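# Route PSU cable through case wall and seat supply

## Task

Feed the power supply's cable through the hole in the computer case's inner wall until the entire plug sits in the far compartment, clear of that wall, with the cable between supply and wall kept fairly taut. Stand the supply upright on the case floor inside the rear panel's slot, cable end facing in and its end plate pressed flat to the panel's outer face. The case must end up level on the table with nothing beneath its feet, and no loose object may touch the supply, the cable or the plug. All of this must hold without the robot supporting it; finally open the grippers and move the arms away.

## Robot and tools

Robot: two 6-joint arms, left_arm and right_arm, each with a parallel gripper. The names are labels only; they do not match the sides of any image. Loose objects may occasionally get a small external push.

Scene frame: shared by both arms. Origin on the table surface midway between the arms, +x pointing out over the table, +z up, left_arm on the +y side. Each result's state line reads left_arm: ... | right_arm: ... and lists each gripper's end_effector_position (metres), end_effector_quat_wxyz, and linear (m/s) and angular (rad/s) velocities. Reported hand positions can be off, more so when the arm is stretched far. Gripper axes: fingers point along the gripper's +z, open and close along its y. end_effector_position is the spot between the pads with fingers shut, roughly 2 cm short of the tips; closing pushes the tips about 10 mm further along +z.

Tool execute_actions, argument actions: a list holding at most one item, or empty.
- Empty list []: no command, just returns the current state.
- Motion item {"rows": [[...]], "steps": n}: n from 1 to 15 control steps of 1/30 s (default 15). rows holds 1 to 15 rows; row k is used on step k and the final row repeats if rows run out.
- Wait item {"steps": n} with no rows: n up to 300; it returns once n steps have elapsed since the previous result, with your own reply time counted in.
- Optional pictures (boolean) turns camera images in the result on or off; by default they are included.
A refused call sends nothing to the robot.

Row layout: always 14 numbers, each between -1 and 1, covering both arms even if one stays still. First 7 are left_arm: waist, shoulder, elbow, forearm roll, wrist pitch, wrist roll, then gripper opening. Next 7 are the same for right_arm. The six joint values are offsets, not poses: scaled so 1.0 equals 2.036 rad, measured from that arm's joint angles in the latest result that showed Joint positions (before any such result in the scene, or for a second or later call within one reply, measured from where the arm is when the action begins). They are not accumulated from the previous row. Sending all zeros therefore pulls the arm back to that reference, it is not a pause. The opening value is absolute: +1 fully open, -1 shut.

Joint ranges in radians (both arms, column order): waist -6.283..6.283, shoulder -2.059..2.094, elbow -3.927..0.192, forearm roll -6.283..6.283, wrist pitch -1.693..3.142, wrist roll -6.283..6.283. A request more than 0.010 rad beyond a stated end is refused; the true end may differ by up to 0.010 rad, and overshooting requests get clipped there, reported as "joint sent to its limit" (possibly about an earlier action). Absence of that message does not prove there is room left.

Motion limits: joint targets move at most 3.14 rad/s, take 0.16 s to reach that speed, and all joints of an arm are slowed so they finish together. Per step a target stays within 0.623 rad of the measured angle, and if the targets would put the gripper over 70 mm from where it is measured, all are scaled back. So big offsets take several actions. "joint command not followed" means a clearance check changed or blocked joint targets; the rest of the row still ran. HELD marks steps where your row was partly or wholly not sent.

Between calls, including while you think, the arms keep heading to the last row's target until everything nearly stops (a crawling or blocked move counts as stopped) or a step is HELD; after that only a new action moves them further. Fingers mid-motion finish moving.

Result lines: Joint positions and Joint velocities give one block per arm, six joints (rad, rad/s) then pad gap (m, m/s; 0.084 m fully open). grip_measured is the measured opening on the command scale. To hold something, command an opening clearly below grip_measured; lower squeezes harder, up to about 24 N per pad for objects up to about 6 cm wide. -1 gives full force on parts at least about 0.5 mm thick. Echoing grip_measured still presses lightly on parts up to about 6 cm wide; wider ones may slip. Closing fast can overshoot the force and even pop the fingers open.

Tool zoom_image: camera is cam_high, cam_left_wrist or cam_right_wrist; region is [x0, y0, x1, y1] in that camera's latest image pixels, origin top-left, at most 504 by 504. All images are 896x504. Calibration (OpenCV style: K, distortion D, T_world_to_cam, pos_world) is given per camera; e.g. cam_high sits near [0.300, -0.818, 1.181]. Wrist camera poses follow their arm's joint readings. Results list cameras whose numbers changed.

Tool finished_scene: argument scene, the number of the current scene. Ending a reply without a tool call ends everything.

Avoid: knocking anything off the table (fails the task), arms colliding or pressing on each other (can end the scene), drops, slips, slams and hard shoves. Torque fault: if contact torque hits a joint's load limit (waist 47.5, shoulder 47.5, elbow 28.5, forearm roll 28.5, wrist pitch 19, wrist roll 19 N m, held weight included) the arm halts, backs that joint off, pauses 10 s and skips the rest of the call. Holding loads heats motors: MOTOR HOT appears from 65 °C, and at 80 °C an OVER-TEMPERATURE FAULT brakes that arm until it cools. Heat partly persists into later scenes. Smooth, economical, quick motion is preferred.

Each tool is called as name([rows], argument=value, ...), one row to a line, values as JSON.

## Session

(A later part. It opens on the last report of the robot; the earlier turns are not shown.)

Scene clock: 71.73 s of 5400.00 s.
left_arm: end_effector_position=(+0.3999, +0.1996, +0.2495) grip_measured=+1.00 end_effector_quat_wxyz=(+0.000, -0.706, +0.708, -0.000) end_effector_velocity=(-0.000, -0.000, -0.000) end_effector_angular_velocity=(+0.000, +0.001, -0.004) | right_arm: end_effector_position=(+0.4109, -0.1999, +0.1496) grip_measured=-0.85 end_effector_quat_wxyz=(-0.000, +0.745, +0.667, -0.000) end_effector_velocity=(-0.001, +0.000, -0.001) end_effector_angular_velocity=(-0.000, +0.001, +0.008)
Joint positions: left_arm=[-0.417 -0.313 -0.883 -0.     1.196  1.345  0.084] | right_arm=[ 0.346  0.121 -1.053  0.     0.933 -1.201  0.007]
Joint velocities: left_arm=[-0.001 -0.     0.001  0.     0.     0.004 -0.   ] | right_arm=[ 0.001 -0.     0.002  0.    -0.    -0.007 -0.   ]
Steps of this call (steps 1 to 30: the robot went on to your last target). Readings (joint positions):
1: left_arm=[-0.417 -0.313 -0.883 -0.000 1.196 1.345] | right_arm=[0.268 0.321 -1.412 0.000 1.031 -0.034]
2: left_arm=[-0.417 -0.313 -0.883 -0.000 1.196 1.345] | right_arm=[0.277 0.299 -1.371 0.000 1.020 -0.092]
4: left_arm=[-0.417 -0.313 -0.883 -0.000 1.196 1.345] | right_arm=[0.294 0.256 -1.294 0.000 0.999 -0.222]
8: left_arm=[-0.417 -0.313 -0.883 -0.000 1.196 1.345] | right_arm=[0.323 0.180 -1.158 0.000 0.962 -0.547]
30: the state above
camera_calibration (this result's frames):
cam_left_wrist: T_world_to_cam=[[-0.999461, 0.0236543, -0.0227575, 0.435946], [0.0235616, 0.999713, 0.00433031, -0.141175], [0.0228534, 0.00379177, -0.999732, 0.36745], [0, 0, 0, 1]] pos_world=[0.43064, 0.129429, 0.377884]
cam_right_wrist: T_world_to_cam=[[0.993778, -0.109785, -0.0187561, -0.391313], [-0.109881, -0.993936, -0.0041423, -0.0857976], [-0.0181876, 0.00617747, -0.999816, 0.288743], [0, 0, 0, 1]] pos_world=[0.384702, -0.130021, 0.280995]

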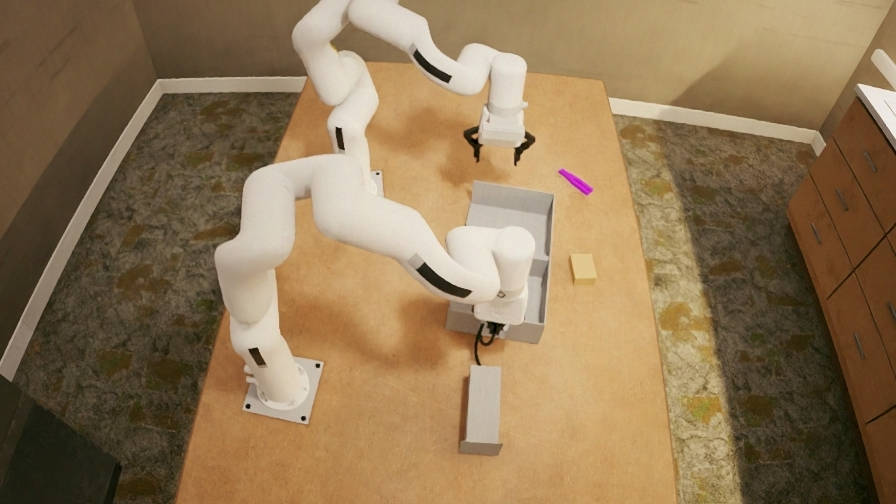

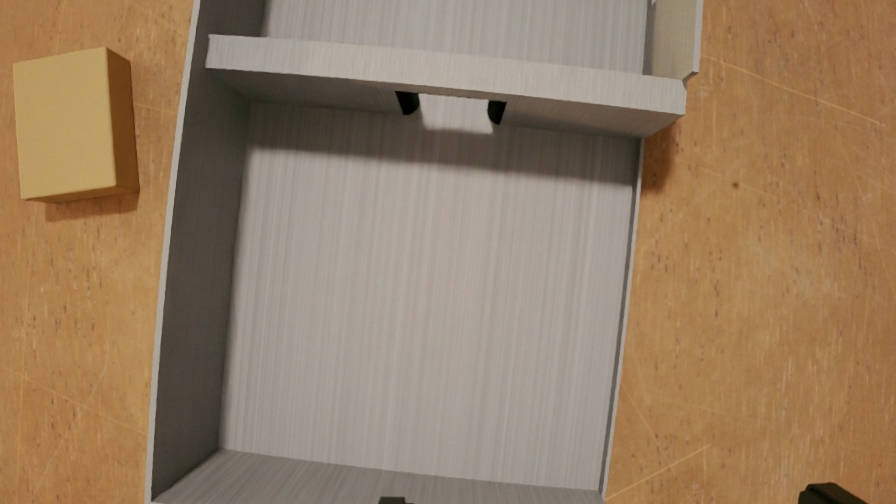

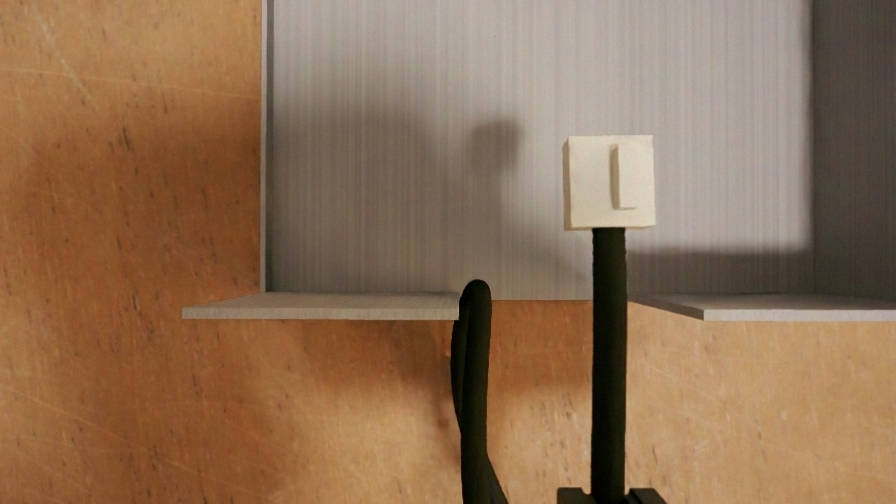

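execute_actions([
  {"rows": [[0,0,0,0,0,0,1, 0.1,0.1698,-0.0701,0,-0.1005,0.0997,-1]], "steps": 15},
], pictures=false)

execute_actions([
  {"steps": 15},
])

Scene clock: 78.17 s of 5400.00 s.
left_arm: end_effector_position=(+0.3999, +0.1996, +0.2495) grip_measured=+1.00 end_effector_quat_wxyz=(+0.000, -0.706, +0.708, -0.000) end_effector_velocity=(+0.000, -0.000, +0.000) end_effector_angular_velocity=(-0.000, -0.000, -0.001) | right_arm: end_effector_position=(+0.4229, -0.0930, +0.0495) grip_measured=-0.85 end_effector_quat_wxyz=(-0.001, +0.744, +0.669, -0.002) end_effector_velocity=(-0.016, +0.097, -0.109) end_effector_angular_velocity=(-0.008, +0.016, -0.003)
Joint positions: left_arm=[-0.417 -0.313 -0.883 -0.     1.196  1.345  0.084] | right_arm=[ 0.535  0.441 -1.182  0.     0.745 -1.015  0.007]
Joint velocities: left_arm=[-0.     0.    -0.001 -0.     0.     0.    -0.   ] | right_arm=[ 0.176  0.306 -0.111  0.001 -0.177  0.179  0.   ]
Steps of this call (steps 1 to 15: the robot went on to your last target; steps 16 to 90: nothing new was sent; then 2.93 s passed at rest; steps 91 to 105: all 15 steps of this action). Readings (joint positions):
91: left_arm=[-0.417 -0.313 -0.883 -0.000 1.196 1.345] | right_arm=[0.346 0.121 -1.053 0.000 0.932 -1.201]
92: left_arm=[-0.417 -0.313 -0.883 -0.000 1.196 1.345] | right_arm=[0.348 0.124 -1.055 0.000 0.930 -1.199]
94: left_arm=[-0.417 -0.313 -0.883 -0.000 1.196 1.345] | right_arm=[0.368 0.159 -1.073 -0.000 0.907 -1.176]
98: left_arm=[-0.417 -0.313 -0.883 -0.000 1.196 1.345] | right_arm=[0.439 0.278 -1.117 -0.000 0.840 -1.109]
105: the state above

Scene clock: 78.67 s of 5400.00 s.
left_arm: end_effector_position=(+0.3999, +0.1996, +0.2495) grip_measured=+1.00 end_effector_quat_wxyz=(+0.000, -0.706, +0.708, -0.000) end_effector_velocity=(+0.000, -0.000, +0.000) end_effector_angular_velocity=(-0.000, -0.000, -0.001) | right_arm: end_effector_position=(+0.4241, -0.0839, +0.0423) grip_measured=-0.85 end_effector_quat_wxyz=(+0.000, +0.745, +0.667, +0.001) end_effector_velocity=(-0.001, +0.001, -0.002) end_effector_angular_velocity=(-0.000, +0.002, +0.001)
Joint positions: left_arm=[-0.417 -0.313 -0.883 -0.     1.196  1.345  0.084] | right_arm=[ 0.549  0.466 -1.196  0.     0.728 -0.998  0.007]
Joint velocities: left_arm=[-0.001 -0.    -0.001  0.     0.     0.001  0.   ] | right_arm=[ 0.003  0.004 -0.001  0.001 -0.001  0.001  0.   ]
Steps of this call (steps 1 to 15: the robot went on to your last target). Readings (joint positions):
1: left_arm=[-0.417 -0.313 -0.883 -0.000 1.196 1.345] | right_arm=[0.540 0.449 -1.185 0.000 0.740 -1.010]
2: left_arm=[-0.417 -0.313 -0.883 -0.000 1.196 1.345] | right_arm=[0.542 0.454 -1.189 0.000 0.737 -1.006]
4: left_arm=[-0.417 -0.313 -0.883 -0.000 1.196 1.345] | right_arm=[0.545 0.459 -1.193 0.000 0.732 -1.002]
8: left_arm=[-0.417 -0.313 -0.883 -0.000 1.196 1.345] | right_arm=[0.548 0.463 -1.196 0.000 0.729 -0.999]
15: the state above
camera_calibration (this result's frames):
cam_left_wrist: T_world_to_cam=[[-0.999461, 0.023654, -0.0227575, 0.435947], [0.0235613, 0.999713, 0.00433031, -0.141175], [0.0228534, 0.00379177, -0.999732, 0.36745], [0, 0, 0, 1]] pos_world=[0.43064, 0.129429, 0.377884]
cam_right_wrist: T_world_to_cam=[[0.993846, -0.109466, -0.016947, -0.39377], [-0.109569, -0.993965, -0.00526505, 0.0303191], [-0.0162684, 0.00708951, -0.999843, 0.180224], [0, 0, 0, 1]] pos_world=[0.397601, -0.014246, 0.173682]

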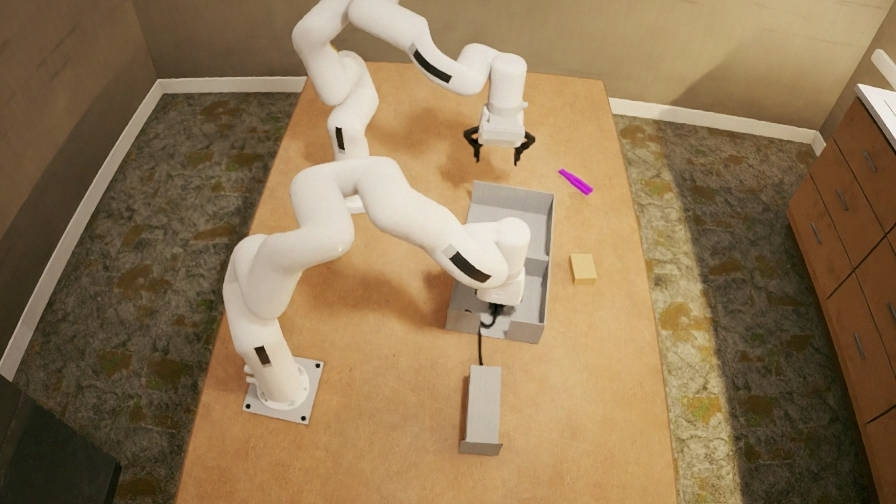

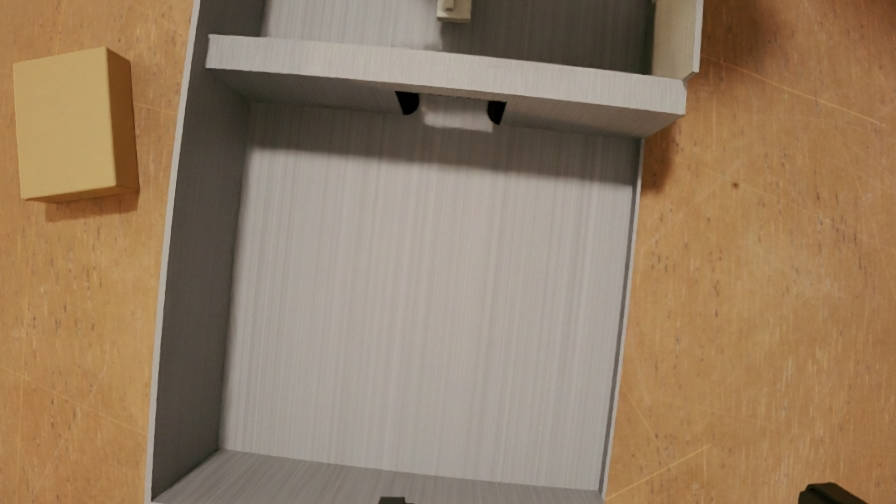

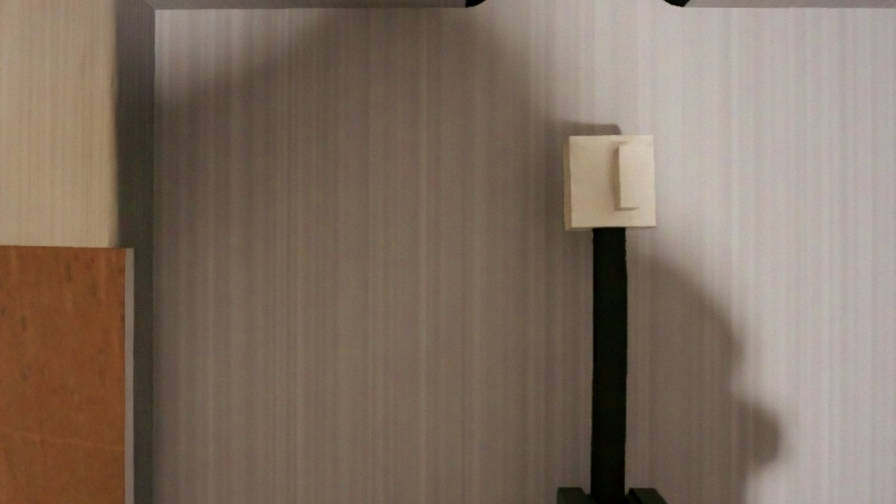

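execute_actions([
  {"rows": [[0,0,0,0,0,0,1, 0.0249,0.02,-0.0318,0,0.0125,0.0247,-1],[0,0,0,0,0,0,1, 0.0249,0.02,-0.0318,0,0.0125,0.0247,-1],[0,0,0,0,0,0,1, 0.0249,0.02,-0.0318,0,0.0125,0.0247,-1],[0,0,0,0,0,0,1, 0.0249,0.02,-0.0318,0,0.0125,0.0247,-1],[0,0,0,0,0,0,1, 0.0249,0.02,-0.0318,0,0.0125,0.0247,-1],[0,0,0,0,0,0,1, 0.0249,0.02,-0.0318,0,0.0125,0.0247,-1],[0,0,0,0,0,0,1, 0.0249,0.02,-0.0318,0,0.0125,0.0247,-1],[0,0,0,0,0,0,1, 0.0526,0.0551,-0.0897,0,0.0354,0.0524,-1]], "steps": 15},
], pictures=false)

execute_actions([
  {"steps": 10},
])

Scene clock: 89.53 s of 5400.00 s.
left_arm: end_effector_position=(+0.3999, +0.1996, +0.2495) grip_measured=+1.00 end_effector_quat_wxyz=(+0.000, -0.706, +0.708, -0.000) end_effector_velocity=(-0.000, -0.000, -0.000) end_effector_angular_velocity=(+0.000, +0.001, -0.000) | right_arm: end_effector_position=(+0.4266, -0.0188, +0.0418) grip_measured=-0.85 end_effector_quat_wxyz=(+0.000, +0.744, +0.669, +0.001) end_effector_velocity=(+0.001, +0.068, -0.003) end_effector_angular_velocity=(-0.007, +0.011, -0.006)
Joint positions: left_arm=[-0.417 -0.313 -0.883 -0.     1.196  1.345  0.084] | right_arm=[ 0.649  0.567 -1.36   0.     0.792 -0.901  0.007]
Joint velocities: left_arm=[-0.  0.  0. -0.  0.  0.  0.] | right_arm=[ 0.099  0.125 -0.201 -0.     0.088  0.104 -0.   ]
Steps of this call (steps 1 to 15: the robot went on to your last target; steps 16 to 90: nothing new was sent; then 7.37 s passed at rest; steps 91 to 105: all 15 steps of this action). Readings (joint positions):
91: left_arm=[-0.417 -0.313 -0.883 -0.000 1.196 1.345] | right_arm=[0.550 0.467 -1.196 0.000 0.728 -0.997]
92: left_arm=[-0.417 -0.313 -0.883 -0.000 1.196 1.345] | right_arm=[0.552 0.469 -1.199 0.000 0.730 -0.994]
94: left_arm=[-0.417 -0.313 -0.883 -0.000 1.196 1.345] | right_arm=[0.569 0.484 -1.224 0.000 0.739 -0.975]
98: left_arm=[-0.417 -0.313 -0.883 -0.000 1.196 1.345] | right_arm=[0.596 0.502 -1.253 0.000 0.750 -0.954]
105: the state above

Scene clock: 89.87 s of 5400.00 s.
left_arm: end_effector_position=(+0.3999, +0.1996, +0.2495) grip_measured=+1.00 end_effector_quat_wxyz=(+0.000, -0.706, +0.708, -0.000) end_effector_velocity=(-0.001, -0.000, -0.001) end_effector_angular_velocity=(+0.000, +0.002, -0.002) | right_arm: end_effector_position=(+0.4274, -0.0139, +0.0417) grip_measured=-0.85 end_effector_quat_wxyz=(-0.000, +0.745, +0.667, +0.000) end_effector_velocity=(+0.000, +0.003, +0.000) end_effector_angular_velocity=(+0.001, -0.001, +0.003)
Joint positions: left_arm=[-0.417 -0.313 -0.883 -0.     1.196  1.345  0.084] | right_arm=[ 0.656  0.577 -1.378  0.     0.8   -0.891  0.007]
Joint velocities: left_arm=[-0.001  0.     0.002 -0.    -0.     0.001 -0.   ] | right_arm=[ 0.005  0.005 -0.009 -0.     0.002  0.002 -0.   ]
Steps of this call (steps 1 to 10: the robot went on to your last target). Readings (joint positions):
1: left_arm=[-0.417 -0.313 -0.883 -0.000 1.196 1.345] | right_arm=[0.652 0.570 -1.365 0.000 0.795 -0.898]
2: left_arm=[-0.417 -0.313 -0.883 -0.000 1.196 1.345] | right_arm=[0.653 0.573 -1.369 0.000 0.796 -0.896]
4: left_arm=[-0.417 -0.313 -0.883 -0.000 1.196 1.345] | right_arm=[0.654 0.575 -1.373 0.000 0.798 -0.893]
8: left_arm=[-0.417 -0.313 -0.883 -0.000 1.196 1.345] | right_arm=[0.655 0.577 -1.377 0.000 0.800 -0.892]
10: the state above
camera_calibration (this result's frames):
cam_left_wrist: T_world_to_cam=[[-0.999461, 0.023654, -0.0227575, 0.435947], [0.0235614, 0.999713, 0.00433025, -0.141175], [0.0228534, 0.00379171, -0.999732, 0.36745], [0, 0, 0, 1]] pos_world=[0.43064, 0.129429, 0.377884]
cam_right_wrist: T_world_to_cam=[[0.993815, -0.109484, -0.0185737, -0.389382], [-0.10958, -0.993969, -0.00422368, 0.10024], [-0.0179992, 0.00623286, -0.999819, 0.179877], [0, 0, 0, 1]] pos_world=[0.401195, 0.0558828, 0.173036]

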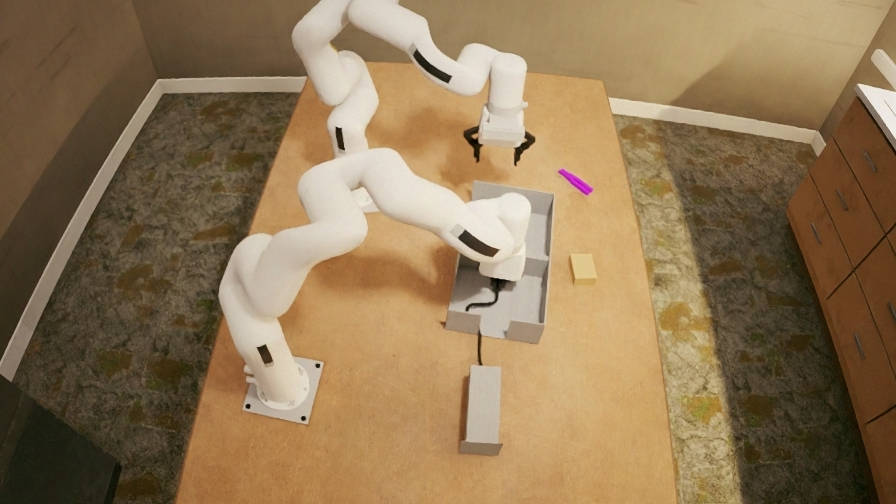

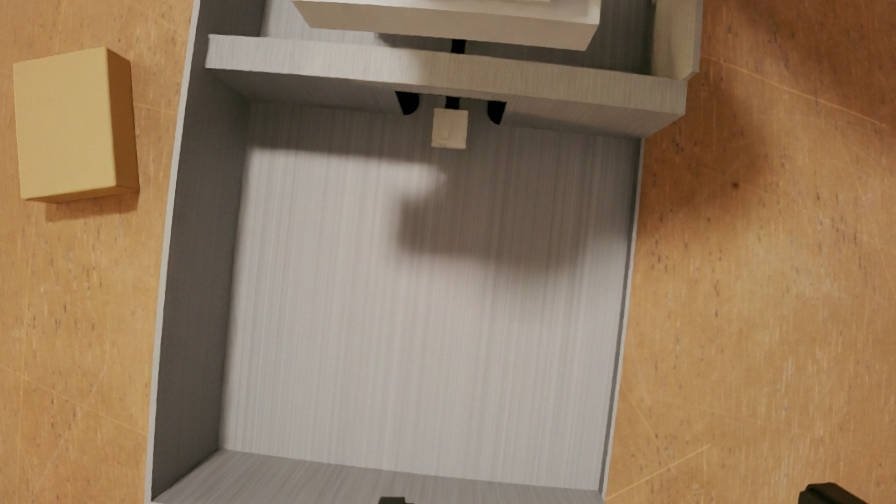

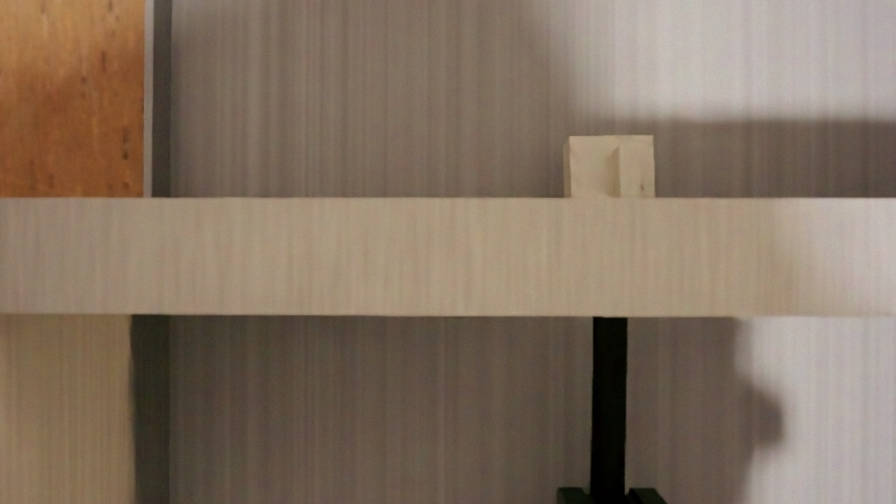

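execute_actions([
  {"rows": [[0,0,0,0,0,0,1, 0.0237,0.0371,-0.0619,0,0.025,0.0234,-1]], "steps": 15},
])

Scene clock: 96.03 s of 5400.00 s.
left_arm: end_effector_position=(+0.3999, +0.1996, +0.2495) grip_measured=+1.00 end_effector_quat_wxyz=(+0.000, -0.706, +0.708, -0.000) end_effector_velocity=(+0.000, +0.000, +0.000) end_effector_angular_velocity=(-0.000, -0.000, +0.001) | right_arm: end_effector_position=(+0.4314, +0.0221, +0.0412) grip_measured=-0.85 end_effector_quat_wxyz=(-0.000, +0.745, +0.668, -0.000) end_effector_velocity=(+0.002, +0.006, +0.002) end_effector_angular_velocity=(+0.003, -0.003, -0.003)
Joint positions: left_arm=[-0.417 -0.313 -0.883 -0.     1.196  1.345  0.084] | right_arm=[ 0.703  0.652 -1.501  0.     0.85  -0.844  0.007]
Joint velocities: left_arm=[ 0. -0. -0.  0.  0. -0.  0.] | right_arm=[ 0.006  0.009 -0.02   0.001  0.007  0.008  0.   ]
Steps of this call (steps 1 to 30: the robot went on to your last target; steps 31 to 90: nothing new was sent; then 2.67 s passed at rest; steps 91 to 105: all 15 steps of this action). Readings (joint positions):
91: left_arm=[-0.417 -0.313 -0.883 -0.000 1.196 1.345] | right_arm=[0.656 0.578 -1.379 0.000 0.800 -0.891]
92: left_arm=[-0.417 -0.313 -0.883 -0.000 1.196 1.345] | right_arm=[0.657 0.580 -1.382 0.000 0.802 -0.889]
94: left_arm=[-0.417 -0.313 -0.883 -0.000 1.196 1.345] | right_arm=[0.669 0.601 -1.417 0.000 0.817 -0.876]
98: left_arm=[-0.417 -0.313 -0.883 -0.000 1.196 1.345] | right_arm=[0.698 0.641 -1.484 0.000 0.842 -0.852]
105: the state above
camera_calibration (this result's frames):
cam_left_wrist: T_world_to_cam=[[-0.999461, 0.0236542, -0.0227574, 0.435946], [0.0235616, 0.999713, 0.00433025, -0.141175], [0.0228533, 0.00379172, -0.999732, 0.36745], [0, 0, 0, 1]] pos_world=[0.43064, 0.129429, 0.377884]
cam_right_wrist: T_world_to_cam=[[0.993829, -0.109247, -0.0192137, -0.389331], [-0.109336, -0.993998, -0.00362794, 0.136385], [-0.0187021, 0.0057063, -0.999809, 0.179544], [0, 0, 0, 1]] pos_world=[0.405198, 0.092009, 0.172524]

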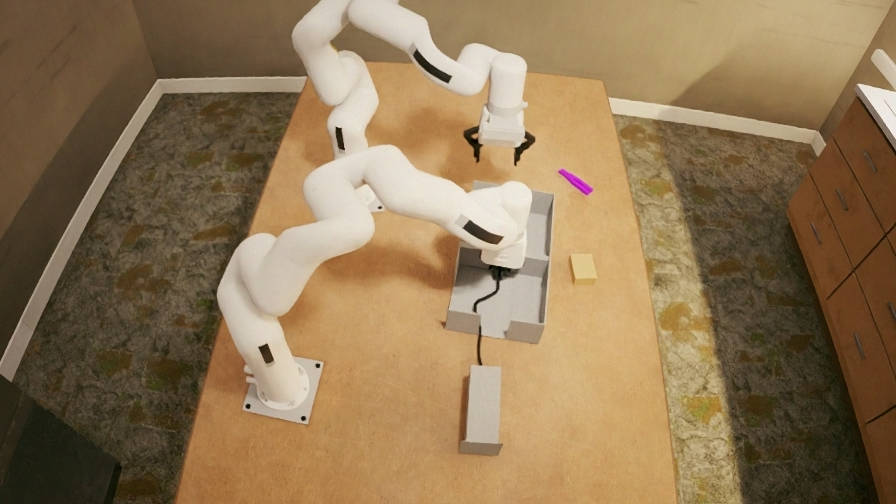

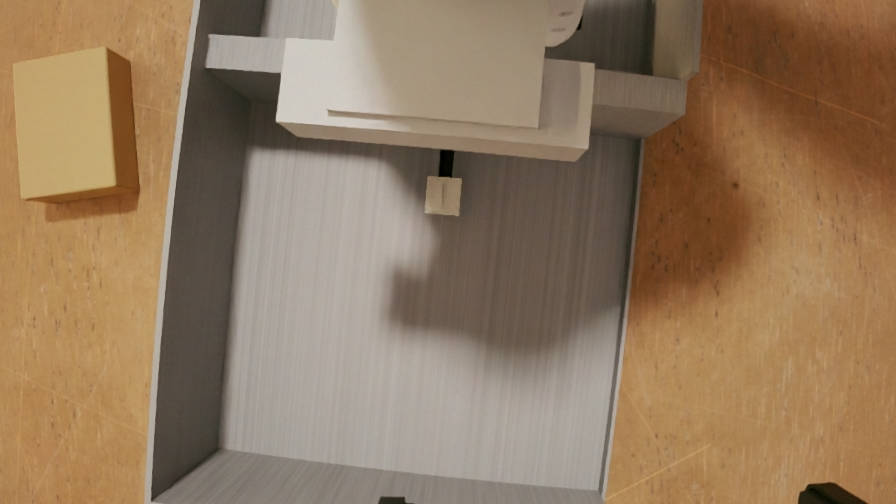

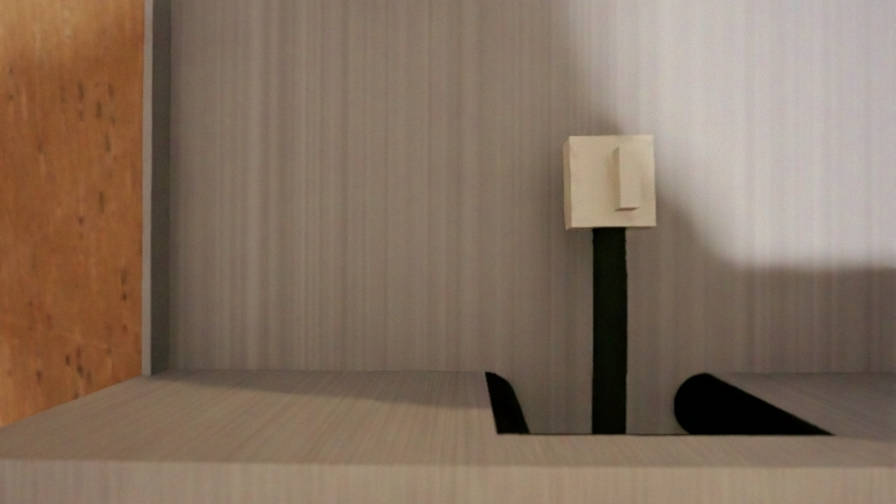

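execute_actions([
  {"rows": [[0,0,0,0,0,0,1, 0,0,-0.001,0,0,0,0.2],[0,0,0,0,0,0,1, 0,0,-0.001,0,0,0,0.2],[0,0,0,0,0,0,1, 0,0,-0.001,0,0,0,0.2],[0,0,0,0,0,0,1, 0,0,-0.001,0,0,0,0.2],[0,0,0,0,0,0,1, 0,0,-0.001,0,0,0,0.2],[0,0,0,0,0,0,1, 0,0,-0.001,0,0,0,0.2],[0,0,0,0,0,0,1, 0,-0.0727,-0.0466,0,0.1185,0,0.2]], "steps": 15},
], pictures=false)

execute_actions([
  {"steps": 12},
])

Scene clock: 100.80 s of 5400.00 s.
left_arm: end_effector_position=(+0.3999, +0.1996, +0.2495) grip_measured=+1.00 end_effector_quat_wxyz=(+0.000, -0.706, +0.708, -0.000) end_effector_velocity=(-0.000, -0.000, -0.000) end_effector_angular_velocity=(-0.000, -0.000, +0.001) | right_arm: end_effector_position=(+0.4361, +0.0256, +0.1261) grip_measured=+0.19 end_effector_quat_wxyz=(+0.001, +0.745, +0.668, +0.006) end_effector_velocity=(-0.002, -0.002, +0.319) end_effector_angular_velocity=(+0.035, -0.049, -0.001)
Joint positions: left_arm=[-0.417 -0.313 -0.883 -0.     1.196  1.345  0.084] | right_arm=[ 0.703  0.539 -1.577  0.     1.027 -0.844  0.052]
Joint velocities: left_arm=[-0.    -0.     0.     0.    -0.    -0.001 -0.   ] | right_arm=[-0.001 -0.427 -0.267  0.     0.634  0.001  0.   ]
Steps of this call (steps 1 to 15: the robot went on to your last target; steps 16 to 90: nothing new was sent; then 1.27 s passed at rest; steps 91 to 105: all 15 steps of this action). Readings (joint positions):
91: left_arm=[-0.417 -0.313 -0.883 -0.000 1.196 1.345] | right_arm=[0.704 0.653 -1.504 0.000 0.851 -0.844]
92: left_arm=[-0.417 -0.313 -0.883 -0.000 1.196 1.345] | right_arm=[0.704 0.653 -1.504 0.000 0.851 -0.844]
94: left_arm=[-0.417 -0.313 -0.883 -0.000 1.196 1.345] | right_arm=[0.703 0.652 -1.504 0.000 0.850 -0.844]
98: left_arm=[-0.417 -0.313 -0.883 -0.000 1.196 1.345] | right_arm=[0.703 0.650 -1.504 0.000 0.855 -0.844]
105: the state above

Scene clock: 101.20 s of 5400.00 s.
left_arm: end_effector_position=(+0.3999, +0.1996, +0.2495) grip_measured=+1.00 end_effector_quat_wxyz=(+0.000, -0.706, +0.708, -0.000) end_effector_velocity=(+0.000, -0.000, +0.000) end_effector_angular_velocity=(-0.000, -0.001, +0.001) | right_arm: end_effector_position=(+0.4317, +0.0224, +0.1486) grip_measured=+0.19 end_effector_quat_wxyz=(-0.000, +0.745, +0.668, -0.001) end_effector_velocity=(+0.003, +0.003, +0.013) end_effector_angular_velocity=(+0.011, -0.015, -0.000)
Joint positions: left_arm=[-0.417 -0.313 -0.883 -0.     1.196  1.345  0.084] | right_arm=[ 0.703  0.505 -1.595  0.     1.091 -0.844  0.052]
Joint velocities: left_arm=[-0.    -0.     0.    -0.    -0.001 -0.001 -0.   ] | right_arm=[ 0.    -0.012 -0.015  0.     0.008  0.    -0.   ]
Steps of this call (steps 1 to 12: the robot went on to your last target). Readings (joint positions):
1: left_arm=[-0.417 -0.313 -0.883 -0.000 1.196 1.345] | right_arm=[0.703 0.526 -1.585 0.000 1.045 -0.844]
2: left_arm=[-0.417 -0.313 -0.883 -0.000 1.196 1.345] | right_arm=[0.703 0.518 -1.590 0.000 1.059 -0.844]
4: left_arm=[-0.417 -0.313 -0.883 -0.000 1.196 1.345] | right_arm=[0.703 0.510 -1.593 0.000 1.075 -0.844]
8: left_arm=[-0.417 -0.313 -0.883 -0.000 1.196 1.345] | right_arm=[0.703 0.508 -1.593 0.000 1.088 -0.844]
12: the state above
camera_calibration (this result's frames):
cam_left_wrist: T_world_to_cam=[[-0.999461, 0.0236544, -0.0227572, 0.435946], [0.0235618, 0.999713, 0.00433029, -0.141175], [0.0228531, 0.00379175, -0.999732, 0.36745], [0, 0, 0, 1]] pos_world=[0.43064, 0.129429, 0.377883]
cam_right_wrist: T_world_to_cam=[[0.993826, -0.109246, -0.0193969, -0.387582], [-0.109333, -0.993999, -0.00348101, 0.137062], [-0.0189002, 0.00558023, -0.999806, 0.287047], [0, 0, 0, 1]] pos_world=[0.405599, 0.0922965, 0.279951]

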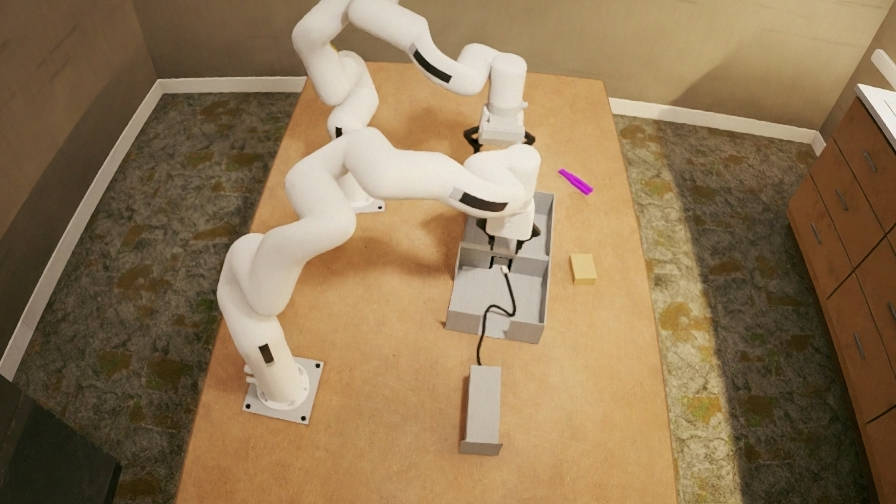

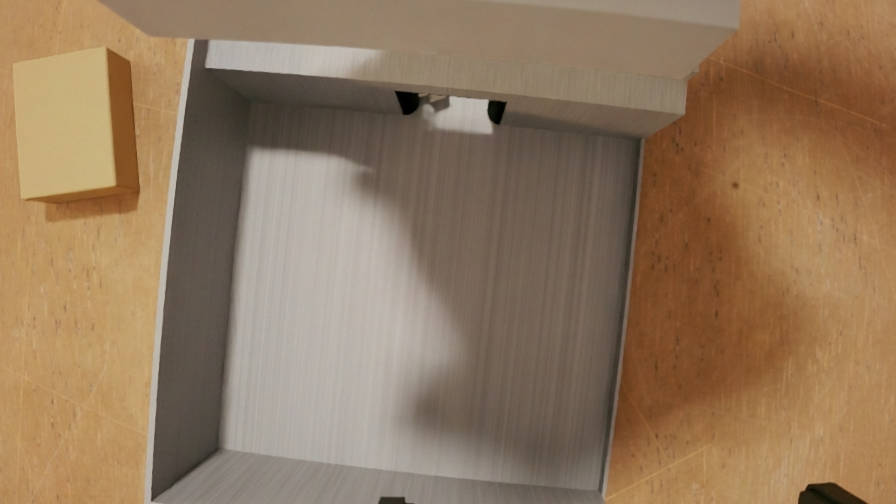

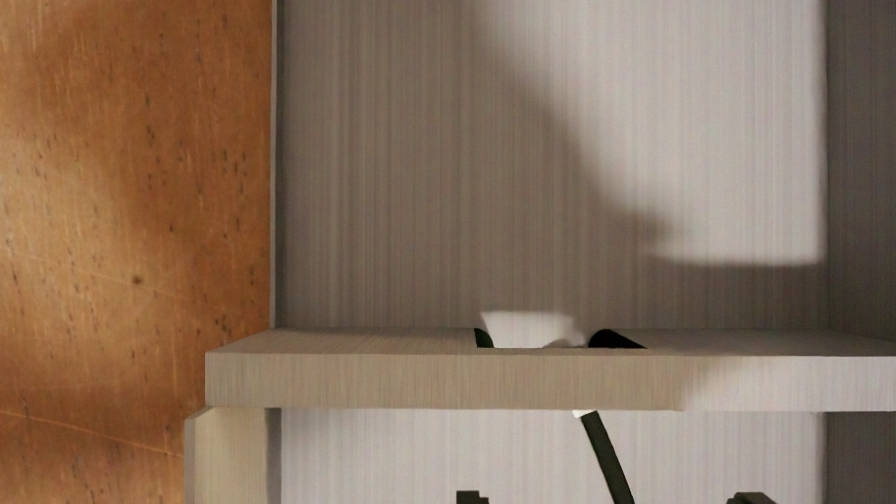

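execute_actions([
  {"rows": [[0,0,0,0,0,0,1, -0.0805,-0.1325,0.1188,0,0.0132,-0.0807,0.2]], "steps": 15},
], pictures=false)

execute_actions([
  {"steps": 12},
])

Scene clock: 107.13 s of 5400.00 s.
left_arm: end_effector_position=(+0.3999, +0.1996, +0.2495) grip_measured=+1.00 end_effector_quat_wxyz=(+0.000, -0.706, +0.708, -0.000) end_effector_velocity=(-0.000, -0.000, -0.000) end_effector_angular_velocity=(+0.000, +0.001, +0.000) | right_arm: end_effector_position=(+0.4259, -0.0857, +0.1981) grip_measured=+0.19 end_effector_quat_wxyz=(+0.000, +0.745, +0.667, +0.000) end_effector_velocity=(-0.021, -0.037, -0.002) end_effector_angular_velocity=(-0.015, +0.036, +0.024)
Joint positions: left_arm=[-0.417 -0.313 -0.883 -0.     1.196  1.345  0.084] | right_arm=[ 0.545  0.246 -1.363  0.     1.116 -1.002  0.052]
Joint velocities: left_arm=[-0.     0.     0.001 -0.     0.    -0.     0.   ] | right_arm=[-0.045 -0.086  0.114  0.003  0.012 -0.07  -0.   ]
Steps of this call (steps 1 to 30: the robot went on to your last target; steps 31 to 90: nothing new was sent; then 2.43 s passed at rest; steps 91 to 105: all 15 steps of this action). Readings (joint positions):
91: left_arm=[-0.417 -0.313 -0.883 -0.000 1.196 1.345] | right_arm=[0.703 0.504 -1.596 0.000 1.092 -0.845]
92: left_arm=[-0.417 -0.313 -0.883 -0.000 1.196 1.345] | right_arm=[0.701 0.501 -1.593 0.000 1.092 -0.847]
94: left_arm=[-0.417 -0.313 -0.883 -0.000 1.196 1.345] | right_arm=[0.682 0.466 -1.556 0.000 1.096 -0.871]
98: left_arm=[-0.417 -0.313 -0.883 -0.000 1.196 1.345] | right_arm=[0.607 0.348 -1.458 -0.000 1.106 -0.939]
105: the state above

Scene clock: 107.53 s of 5400.00 s.
left_arm: end_effector_position=(+0.3999, +0.1996, +0.2495) grip_measured=+1.00 end_effector_quat_wxyz=(+0.000, -0.706, +0.708, -0.000) end_effector_velocity=(-0.000, -0.000, +0.000) end_effector_angular_velocity=(-0.000, -0.000, -0.001) | right_arm: end_effector_position=(+0.4247, -0.0896, +0.1991) grip_measured=+0.19 end_effector_quat_wxyz=(-0.000, +0.744, +0.668, -0.000) end_effector_velocity=(+0.000, -0.002, +0.001) end_effector_angular_velocity=(+0.000, -0.001, -0.003)
Joint positions: left_arm=[-0.417 -0.313 -0.883 -0.     1.196  1.345  0.084] | right_arm=[ 0.539  0.236 -1.353  0.     1.117 -1.009  0.052]
Joint velocities: left_arm=[-0.    -0.     0.    -0.    -0.     0.001 -0.   ] | right_arm=[-0.003 -0.004  0.001 -0.     0.001 -0.     0.   ]
Steps of this call (steps 1 to 12: the robot went on to your last target). Readings (joint positions):
1: left_arm=[-0.417 -0.313 -0.883 -0.000 1.196 1.345] | right_arm=[0.544 0.243 -1.360 0.000 1.117 -1.004]
2: left_arm=[-0.417 -0.313 -0.883 -0.000 1.196 1.345] | right_arm=[0.543 0.242 -1.357 0.000 1.117 -1.005]
4: left_arm=[-0.417 -0.313 -0.883 -0.000 1.196 1.345] | right_arm=[0.541 0.239 -1.355 0.000 1.117 -1.007]
8: left_arm=[-0.417 -0.313 -0.883 -0.000 1.196 1.345] | right_arm=[0.540 0.237 -1.354 0.000 1.117 -1.008]
12: the state above
camera_calibration (this result's frames):
cam_left_wrist: T_world_to_cam=[[-0.999461, 0.0236545, -0.0227572, 0.435946], [0.0235618, 0.999713, 0.00433029, -0.141175], [0.0228531, 0.00379175, -0.999732, 0.36745], [0, 0, 0, 1]] pos_world=[0.43064, 0.129429, 0.377883]
cam_right_wrist: T_world_to_cam=[[0.993916, -0.108509, -0.01891, -0.391904], [-0.108603, -0.994077, -0.0040087, 0.0249351], [-0.018363, 0.006038, -0.999813, 0.337821], [0, 0, 0, 1]] pos_world=[0.398431, -0.0197776, 0.330447]

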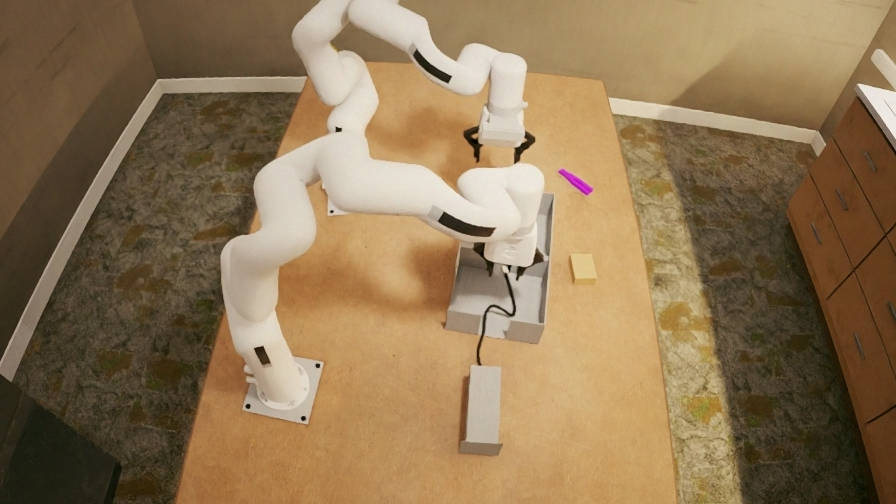

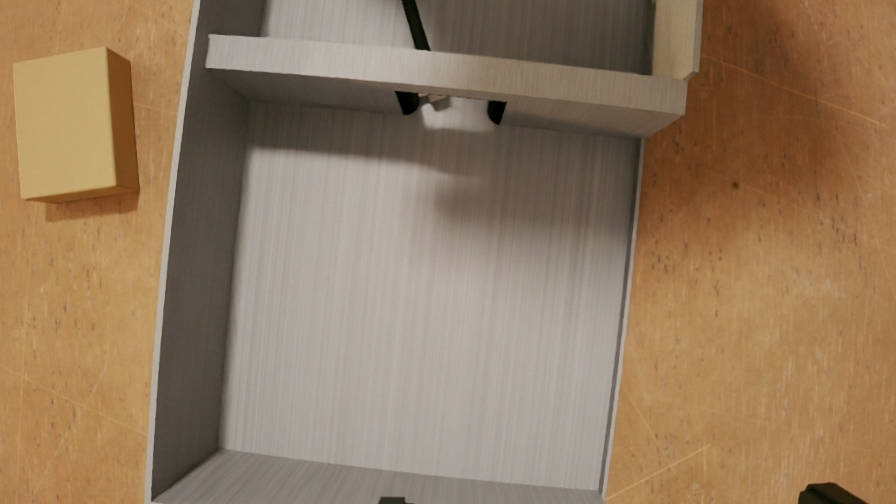

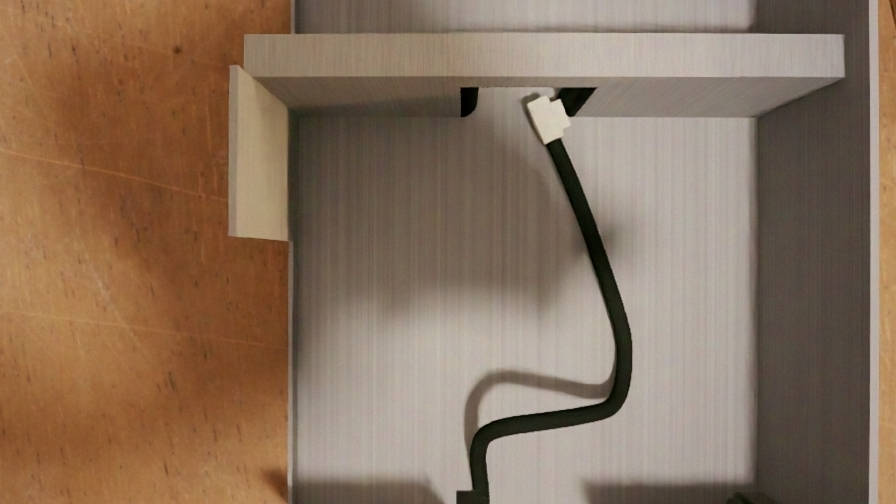

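execute_actions([
  {"rows": [[0,0,0,0,0,0,1, 0.0194,0.1638,-0.0659,0,-0.0982,0.98,0.2]], "steps": 15},
], pictures=false)

execute_actions([
  {"steps": 15},
], pictures=false)

Scene clock: 117.33 s of 5400.00 s.
left_arm: end_effector_position=(+0.3999, +0.1996, +0.2495) grip_measured=+1.00 end_effector_quat_wxyz=(+0.000, -0.706, +0.708, -0.000) end_effector_velocity=(-0.000, -0.000, +0.000) end_effector_angular_velocity=(-0.000, -0.000, -0.002) | right_arm: end_effector_position=(+0.4608, -0.0497, +0.0966) grip_measured=+0.19 end_effector_quat_wxyz=(+0.000, +0.943, +0.334, -0.001) end_effector_velocity=(+0.032, +0.051, -0.167) end_effector_angular_velocity=(-0.015, +0.011, -2.637)
Joint positions: left_arm=[-0.417 -0.313 -0.883 -0.     1.196  1.345  0.084] | right_arm=[ 0.573  0.524 -1.467  0.     0.946 -0.193  0.052]
Joint velocities: left_arm=[-0.001 -0.     0.    -0.    -0.     0.001  0.   ] | right_arm=[ 0.051  0.424 -0.16  -0.    -0.248  2.688 -0.   ]
Steps of this call (steps 1 to 30: the robot went on to your last target; steps 31 to 90: nothing new was sent; then 6.30 s passed at rest; steps 91 to 105: all 15 steps of this action). Readings (joint positions):
91: left_arm=[-0.417 -0.313 -0.883 -0.000 1.196 1.345] | right_arm=[0.539 0.236 -1.353 0.000 1.117 -1.008]
92: left_arm=[-0.417 -0.313 -0.883 -0.000 1.196 1.345] | right_arm=[0.539 0.237 -1.354 0.000 1.116 -1.004]
94: left_arm=[-0.417 -0.313 -0.883 -0.000 1.196 1.345] | right_arm=[0.541 0.256 -1.365 -0.000 1.103 -0.963]
98: left_arm=[-0.417 -0.313 -0.883 -0.000 1.196 1.345] | right_arm=[0.554 0.366 -1.406 0.000 1.039 -0.750]
105: the state above

Scene clock: 117.83 s of 5400.00 s.
left_arm: end_effector_position=(+0.3999, +0.1996, +0.2495) grip_measured=+1.00 end_effector_quat_wxyz=(+0.000, -0.706, +0.708, -0.000) end_effector_velocity=(+0.000, -0.000, +0.000) end_effector_angular_velocity=(-0.000, -0.001, +0.002) | right_arm: end_effector_position=(+0.4657, -0.0436, +0.0802) grip_measured=+0.19 end_effector_quat_wxyz=(-0.000, +0.976, -0.218, +0.000) end_effector_velocity=(-0.001, +0.000, -0.003) end_effector_angular_velocity=(-0.001, +0.003, -0.554)
Joint positions: left_arm=[-0.417 -0.313 -0.883 -0.     1.196  1.345  0.084] | right_arm=[ 0.579  0.569 -1.487  0.     0.918  0.933  0.052]
Joint velocities: left_arm=[-0.    -0.    -0.001  0.     0.    -0.002 -0.   ] | right_arm=[ 0.001  0.005 -0.     0.    -0.002  0.554 -0.   ]
Steps of this call (steps 1 to 15: the robot went on to your last target). Readings (joint positions):
1: left_arm=[-0.417 -0.313 -0.883 -0.000 1.196 1.345] | right_arm=[0.575 0.536 -1.472 0.000 0.939 -0.102]
2: left_arm=[-0.417 -0.313 -0.883 -0.000 1.196 1.345] | right_arm=[0.576 0.545 -1.476 0.000 0.933 -0.012]
4: left_arm=[-0.417 -0.313 -0.883 -0.000 1.196 1.345] | right_arm=[0.577 0.557 -1.481 0.000 0.926 0.168]
8: left_arm=[-0.417 -0.313 -0.883 -0.000 1.196 1.345] | right_arm=[0.578 0.565 -1.487 0.000 0.920 0.528]
15: the state above

execute_actions([
  {"rows": [[0,0,0,0,0,0,1, 0,0.0003,0,0,-0.0004,0.4278,0.2]], "steps": 15},
], pictures=false)

execute_actions([
  {"steps": 12},
])

Scene clock: 119.93 s of 5400.00 s.
left_arm: end_effector_position=(+0.3999, +0.1996, +0.2495) grip_measured=+1.00 end_effector_quat_wxyz=(+0.000, -0.706, +0.708, -0.000) end_effector_velocity=(+0.000, -0.000, +0.000) end_effector_angular_velocity=(-0.000, -0.001, +0.000) | right_arm: end_effector_position=(+0.4657, -0.0436, +0.0799) grip_measured=+0.19 end_effector_quat_wxyz=(-0.000, +0.812, -0.583, +0.000) end_effector_velocity=(+0.000, +0.000, +0.000) end_effector_angular_velocity=(+0.001, -0.000, -0.686)
Joint positions: left_arm=[-0.417 -0.313 -0.883 -0.     1.196  1.345  0.084] | right_arm=[ 0.579  0.569 -1.487  0.     0.917  1.739  0.052]
Joint velocities: left_arm=[-0. -0. -0. -0. -0. -0.  0.] | right_arm=[ 0.     0.    -0.001  0.    -0.     0.686  0.   ]
Steps of this call (steps 1 to 30: the robot went on to your last target; steps 31 to 48: nothing new was sent; steps 49 to 63: all 15 steps of this action). Readings (joint positions):
49: left_arm=[-0.417 -0.313 -0.883 -0.000 1.196 1.345] | right_arm=[0.579 0.570 -1.487 0.000 0.917 0.987]
50: left_arm=[-0.417 -0.313 -0.883 -0.000 1.196 1.345] | right_arm=[0.579 0.570 -1.487 0.000 0.917 0.991]
52: left_arm=[-0.417 -0.313 -0.883 -0.000 1.196 1.345] | right_arm=[0.579 0.570 -1.487 0.000 0.917 1.032]
56: left_arm=[-0.417 -0.313 -0.883 -0.000 1.196 1.345] | right_arm=[0.579 0.570 -1.487 0.000 0.917 1.293]
63: the state above

Scene clock: 120.33 s of 5400.00 s.
left_arm: end_effector_position=(+0.3999, +0.1996, +0.2495) grip_measured=+1.00 end_effector_quat_wxyz=(+0.000, -0.706, +0.708, -0.000) end_effector_velocity=(-0.000, -0.000, -0.000) end_effector_angular_velocity=(+0.000, +0.001, +0.000) | right_arm: end_effector_position=(+0.4658, -0.0436, +0.0799) grip_measured=+0.19 end_effector_quat_wxyz=(-0.001, +0.793, -0.609, +0.000) end_effector_velocity=(-0.001, -0.000, -0.001) end_effector_angular_velocity=(-0.001, +0.002, -0.012)
Joint positions: left_arm=[-0.417 -0.313 -0.883 -0.     1.196  1.345  0.084] | right_arm=[ 0.579  0.569 -1.487  0.     0.917  1.803  0.052]
Joint velocities: left_arm=[-0.     0.     0.     0.    -0.    -0.001  0.   ] | right_arm=[-0.    -0.     0.002  0.    -0.     0.012 -0.   ]
Steps of this call (steps 1 to 12: the robot went on to your last target). Readings (joint positions):
1: left_arm=[-0.417 -0.313 -0.883 -0.000 1.196 1.345] | right_arm=[0.579 0.569 -1.487 0.000 0.917 1.758]
2: left_arm=[-0.417 -0.313 -0.883 -0.000 1.196 1.345] | right_arm=[0.579 0.569 -1.487 0.000 0.917 1.772]
4: left_arm=[-0.417 -0.313 -0.883 -0.000 1.196 1.345] | right_arm=[0.579 0.569 -1.487 0.000 0.917 1.788]
8: left_arm=[-0.417 -0.313 -0.883 -0.000 1.196 1.345] | right_arm=[0.579 0.569 -1.487 0.000 0.917 1.800]
12: the state above
camera_calibration (this result's frames):
cam_left_wrist: T_world_to_cam=[[-0.999461, 0.0236547, -0.0227572, 0.435946], [0.0235621, 0.999713, 0.00433039, -0.141175], [0.0228531, 0.00379185, -0.999732, 0.36745], [0, 0, 0, 1]] pos_world=[0.43064, 0.129429, 0.377883]
cam_right_wrist: T_world_to_cam=[[-0.966021, -0.257712, -0.0197207, 0.476443], [-0.257687, 0.966221, -0.00383167, 0.22949], [0.020042, 0.00138028, -0.999798, 0.20105], [0, 0, 0, 1]] pos_world=[0.515361, -0.0992306, 0.211285]

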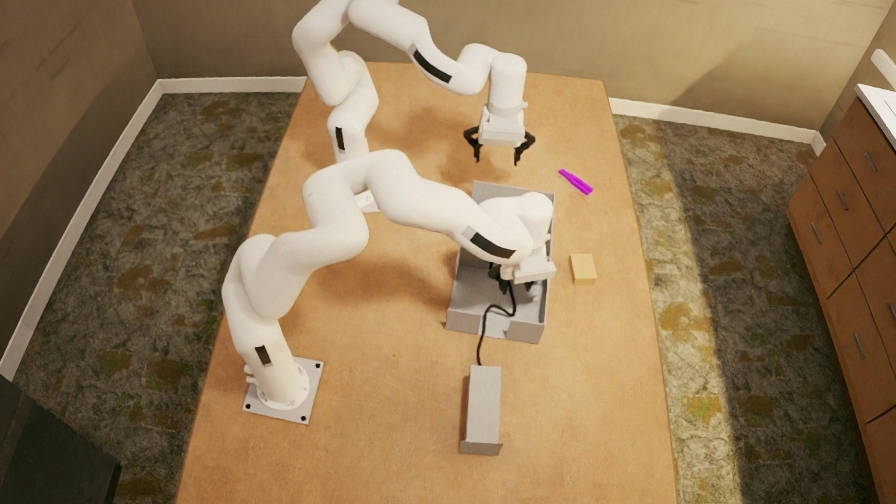

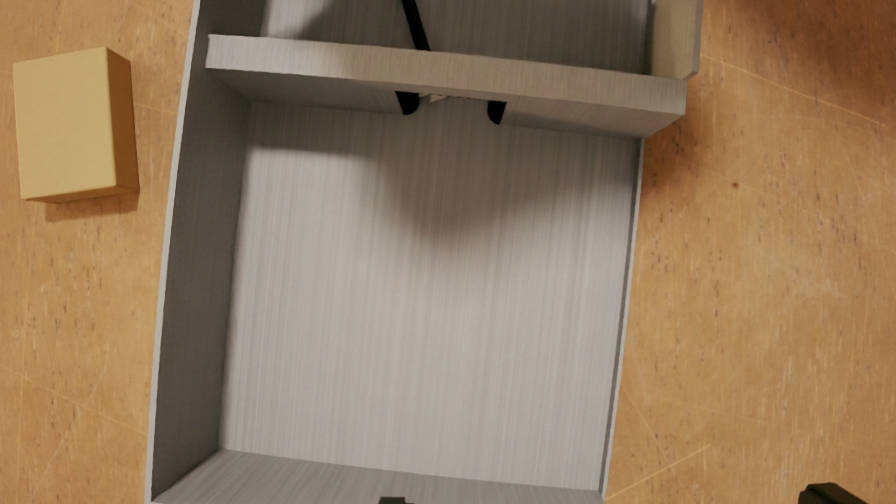

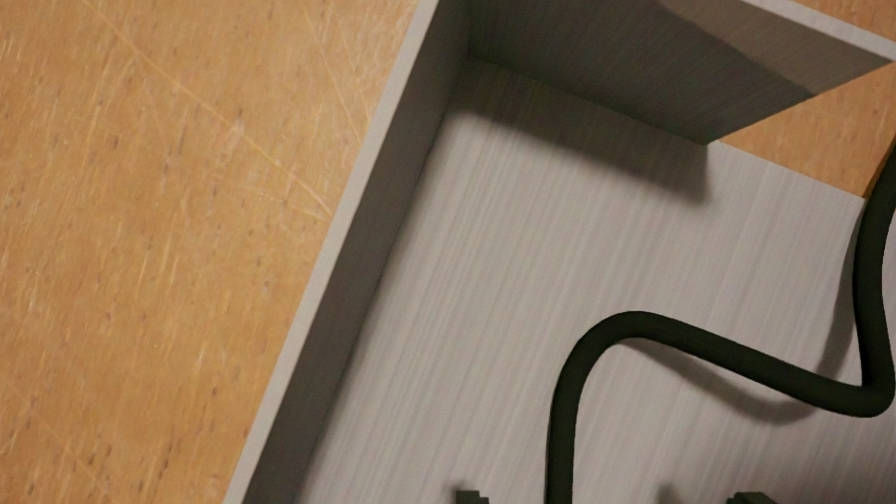

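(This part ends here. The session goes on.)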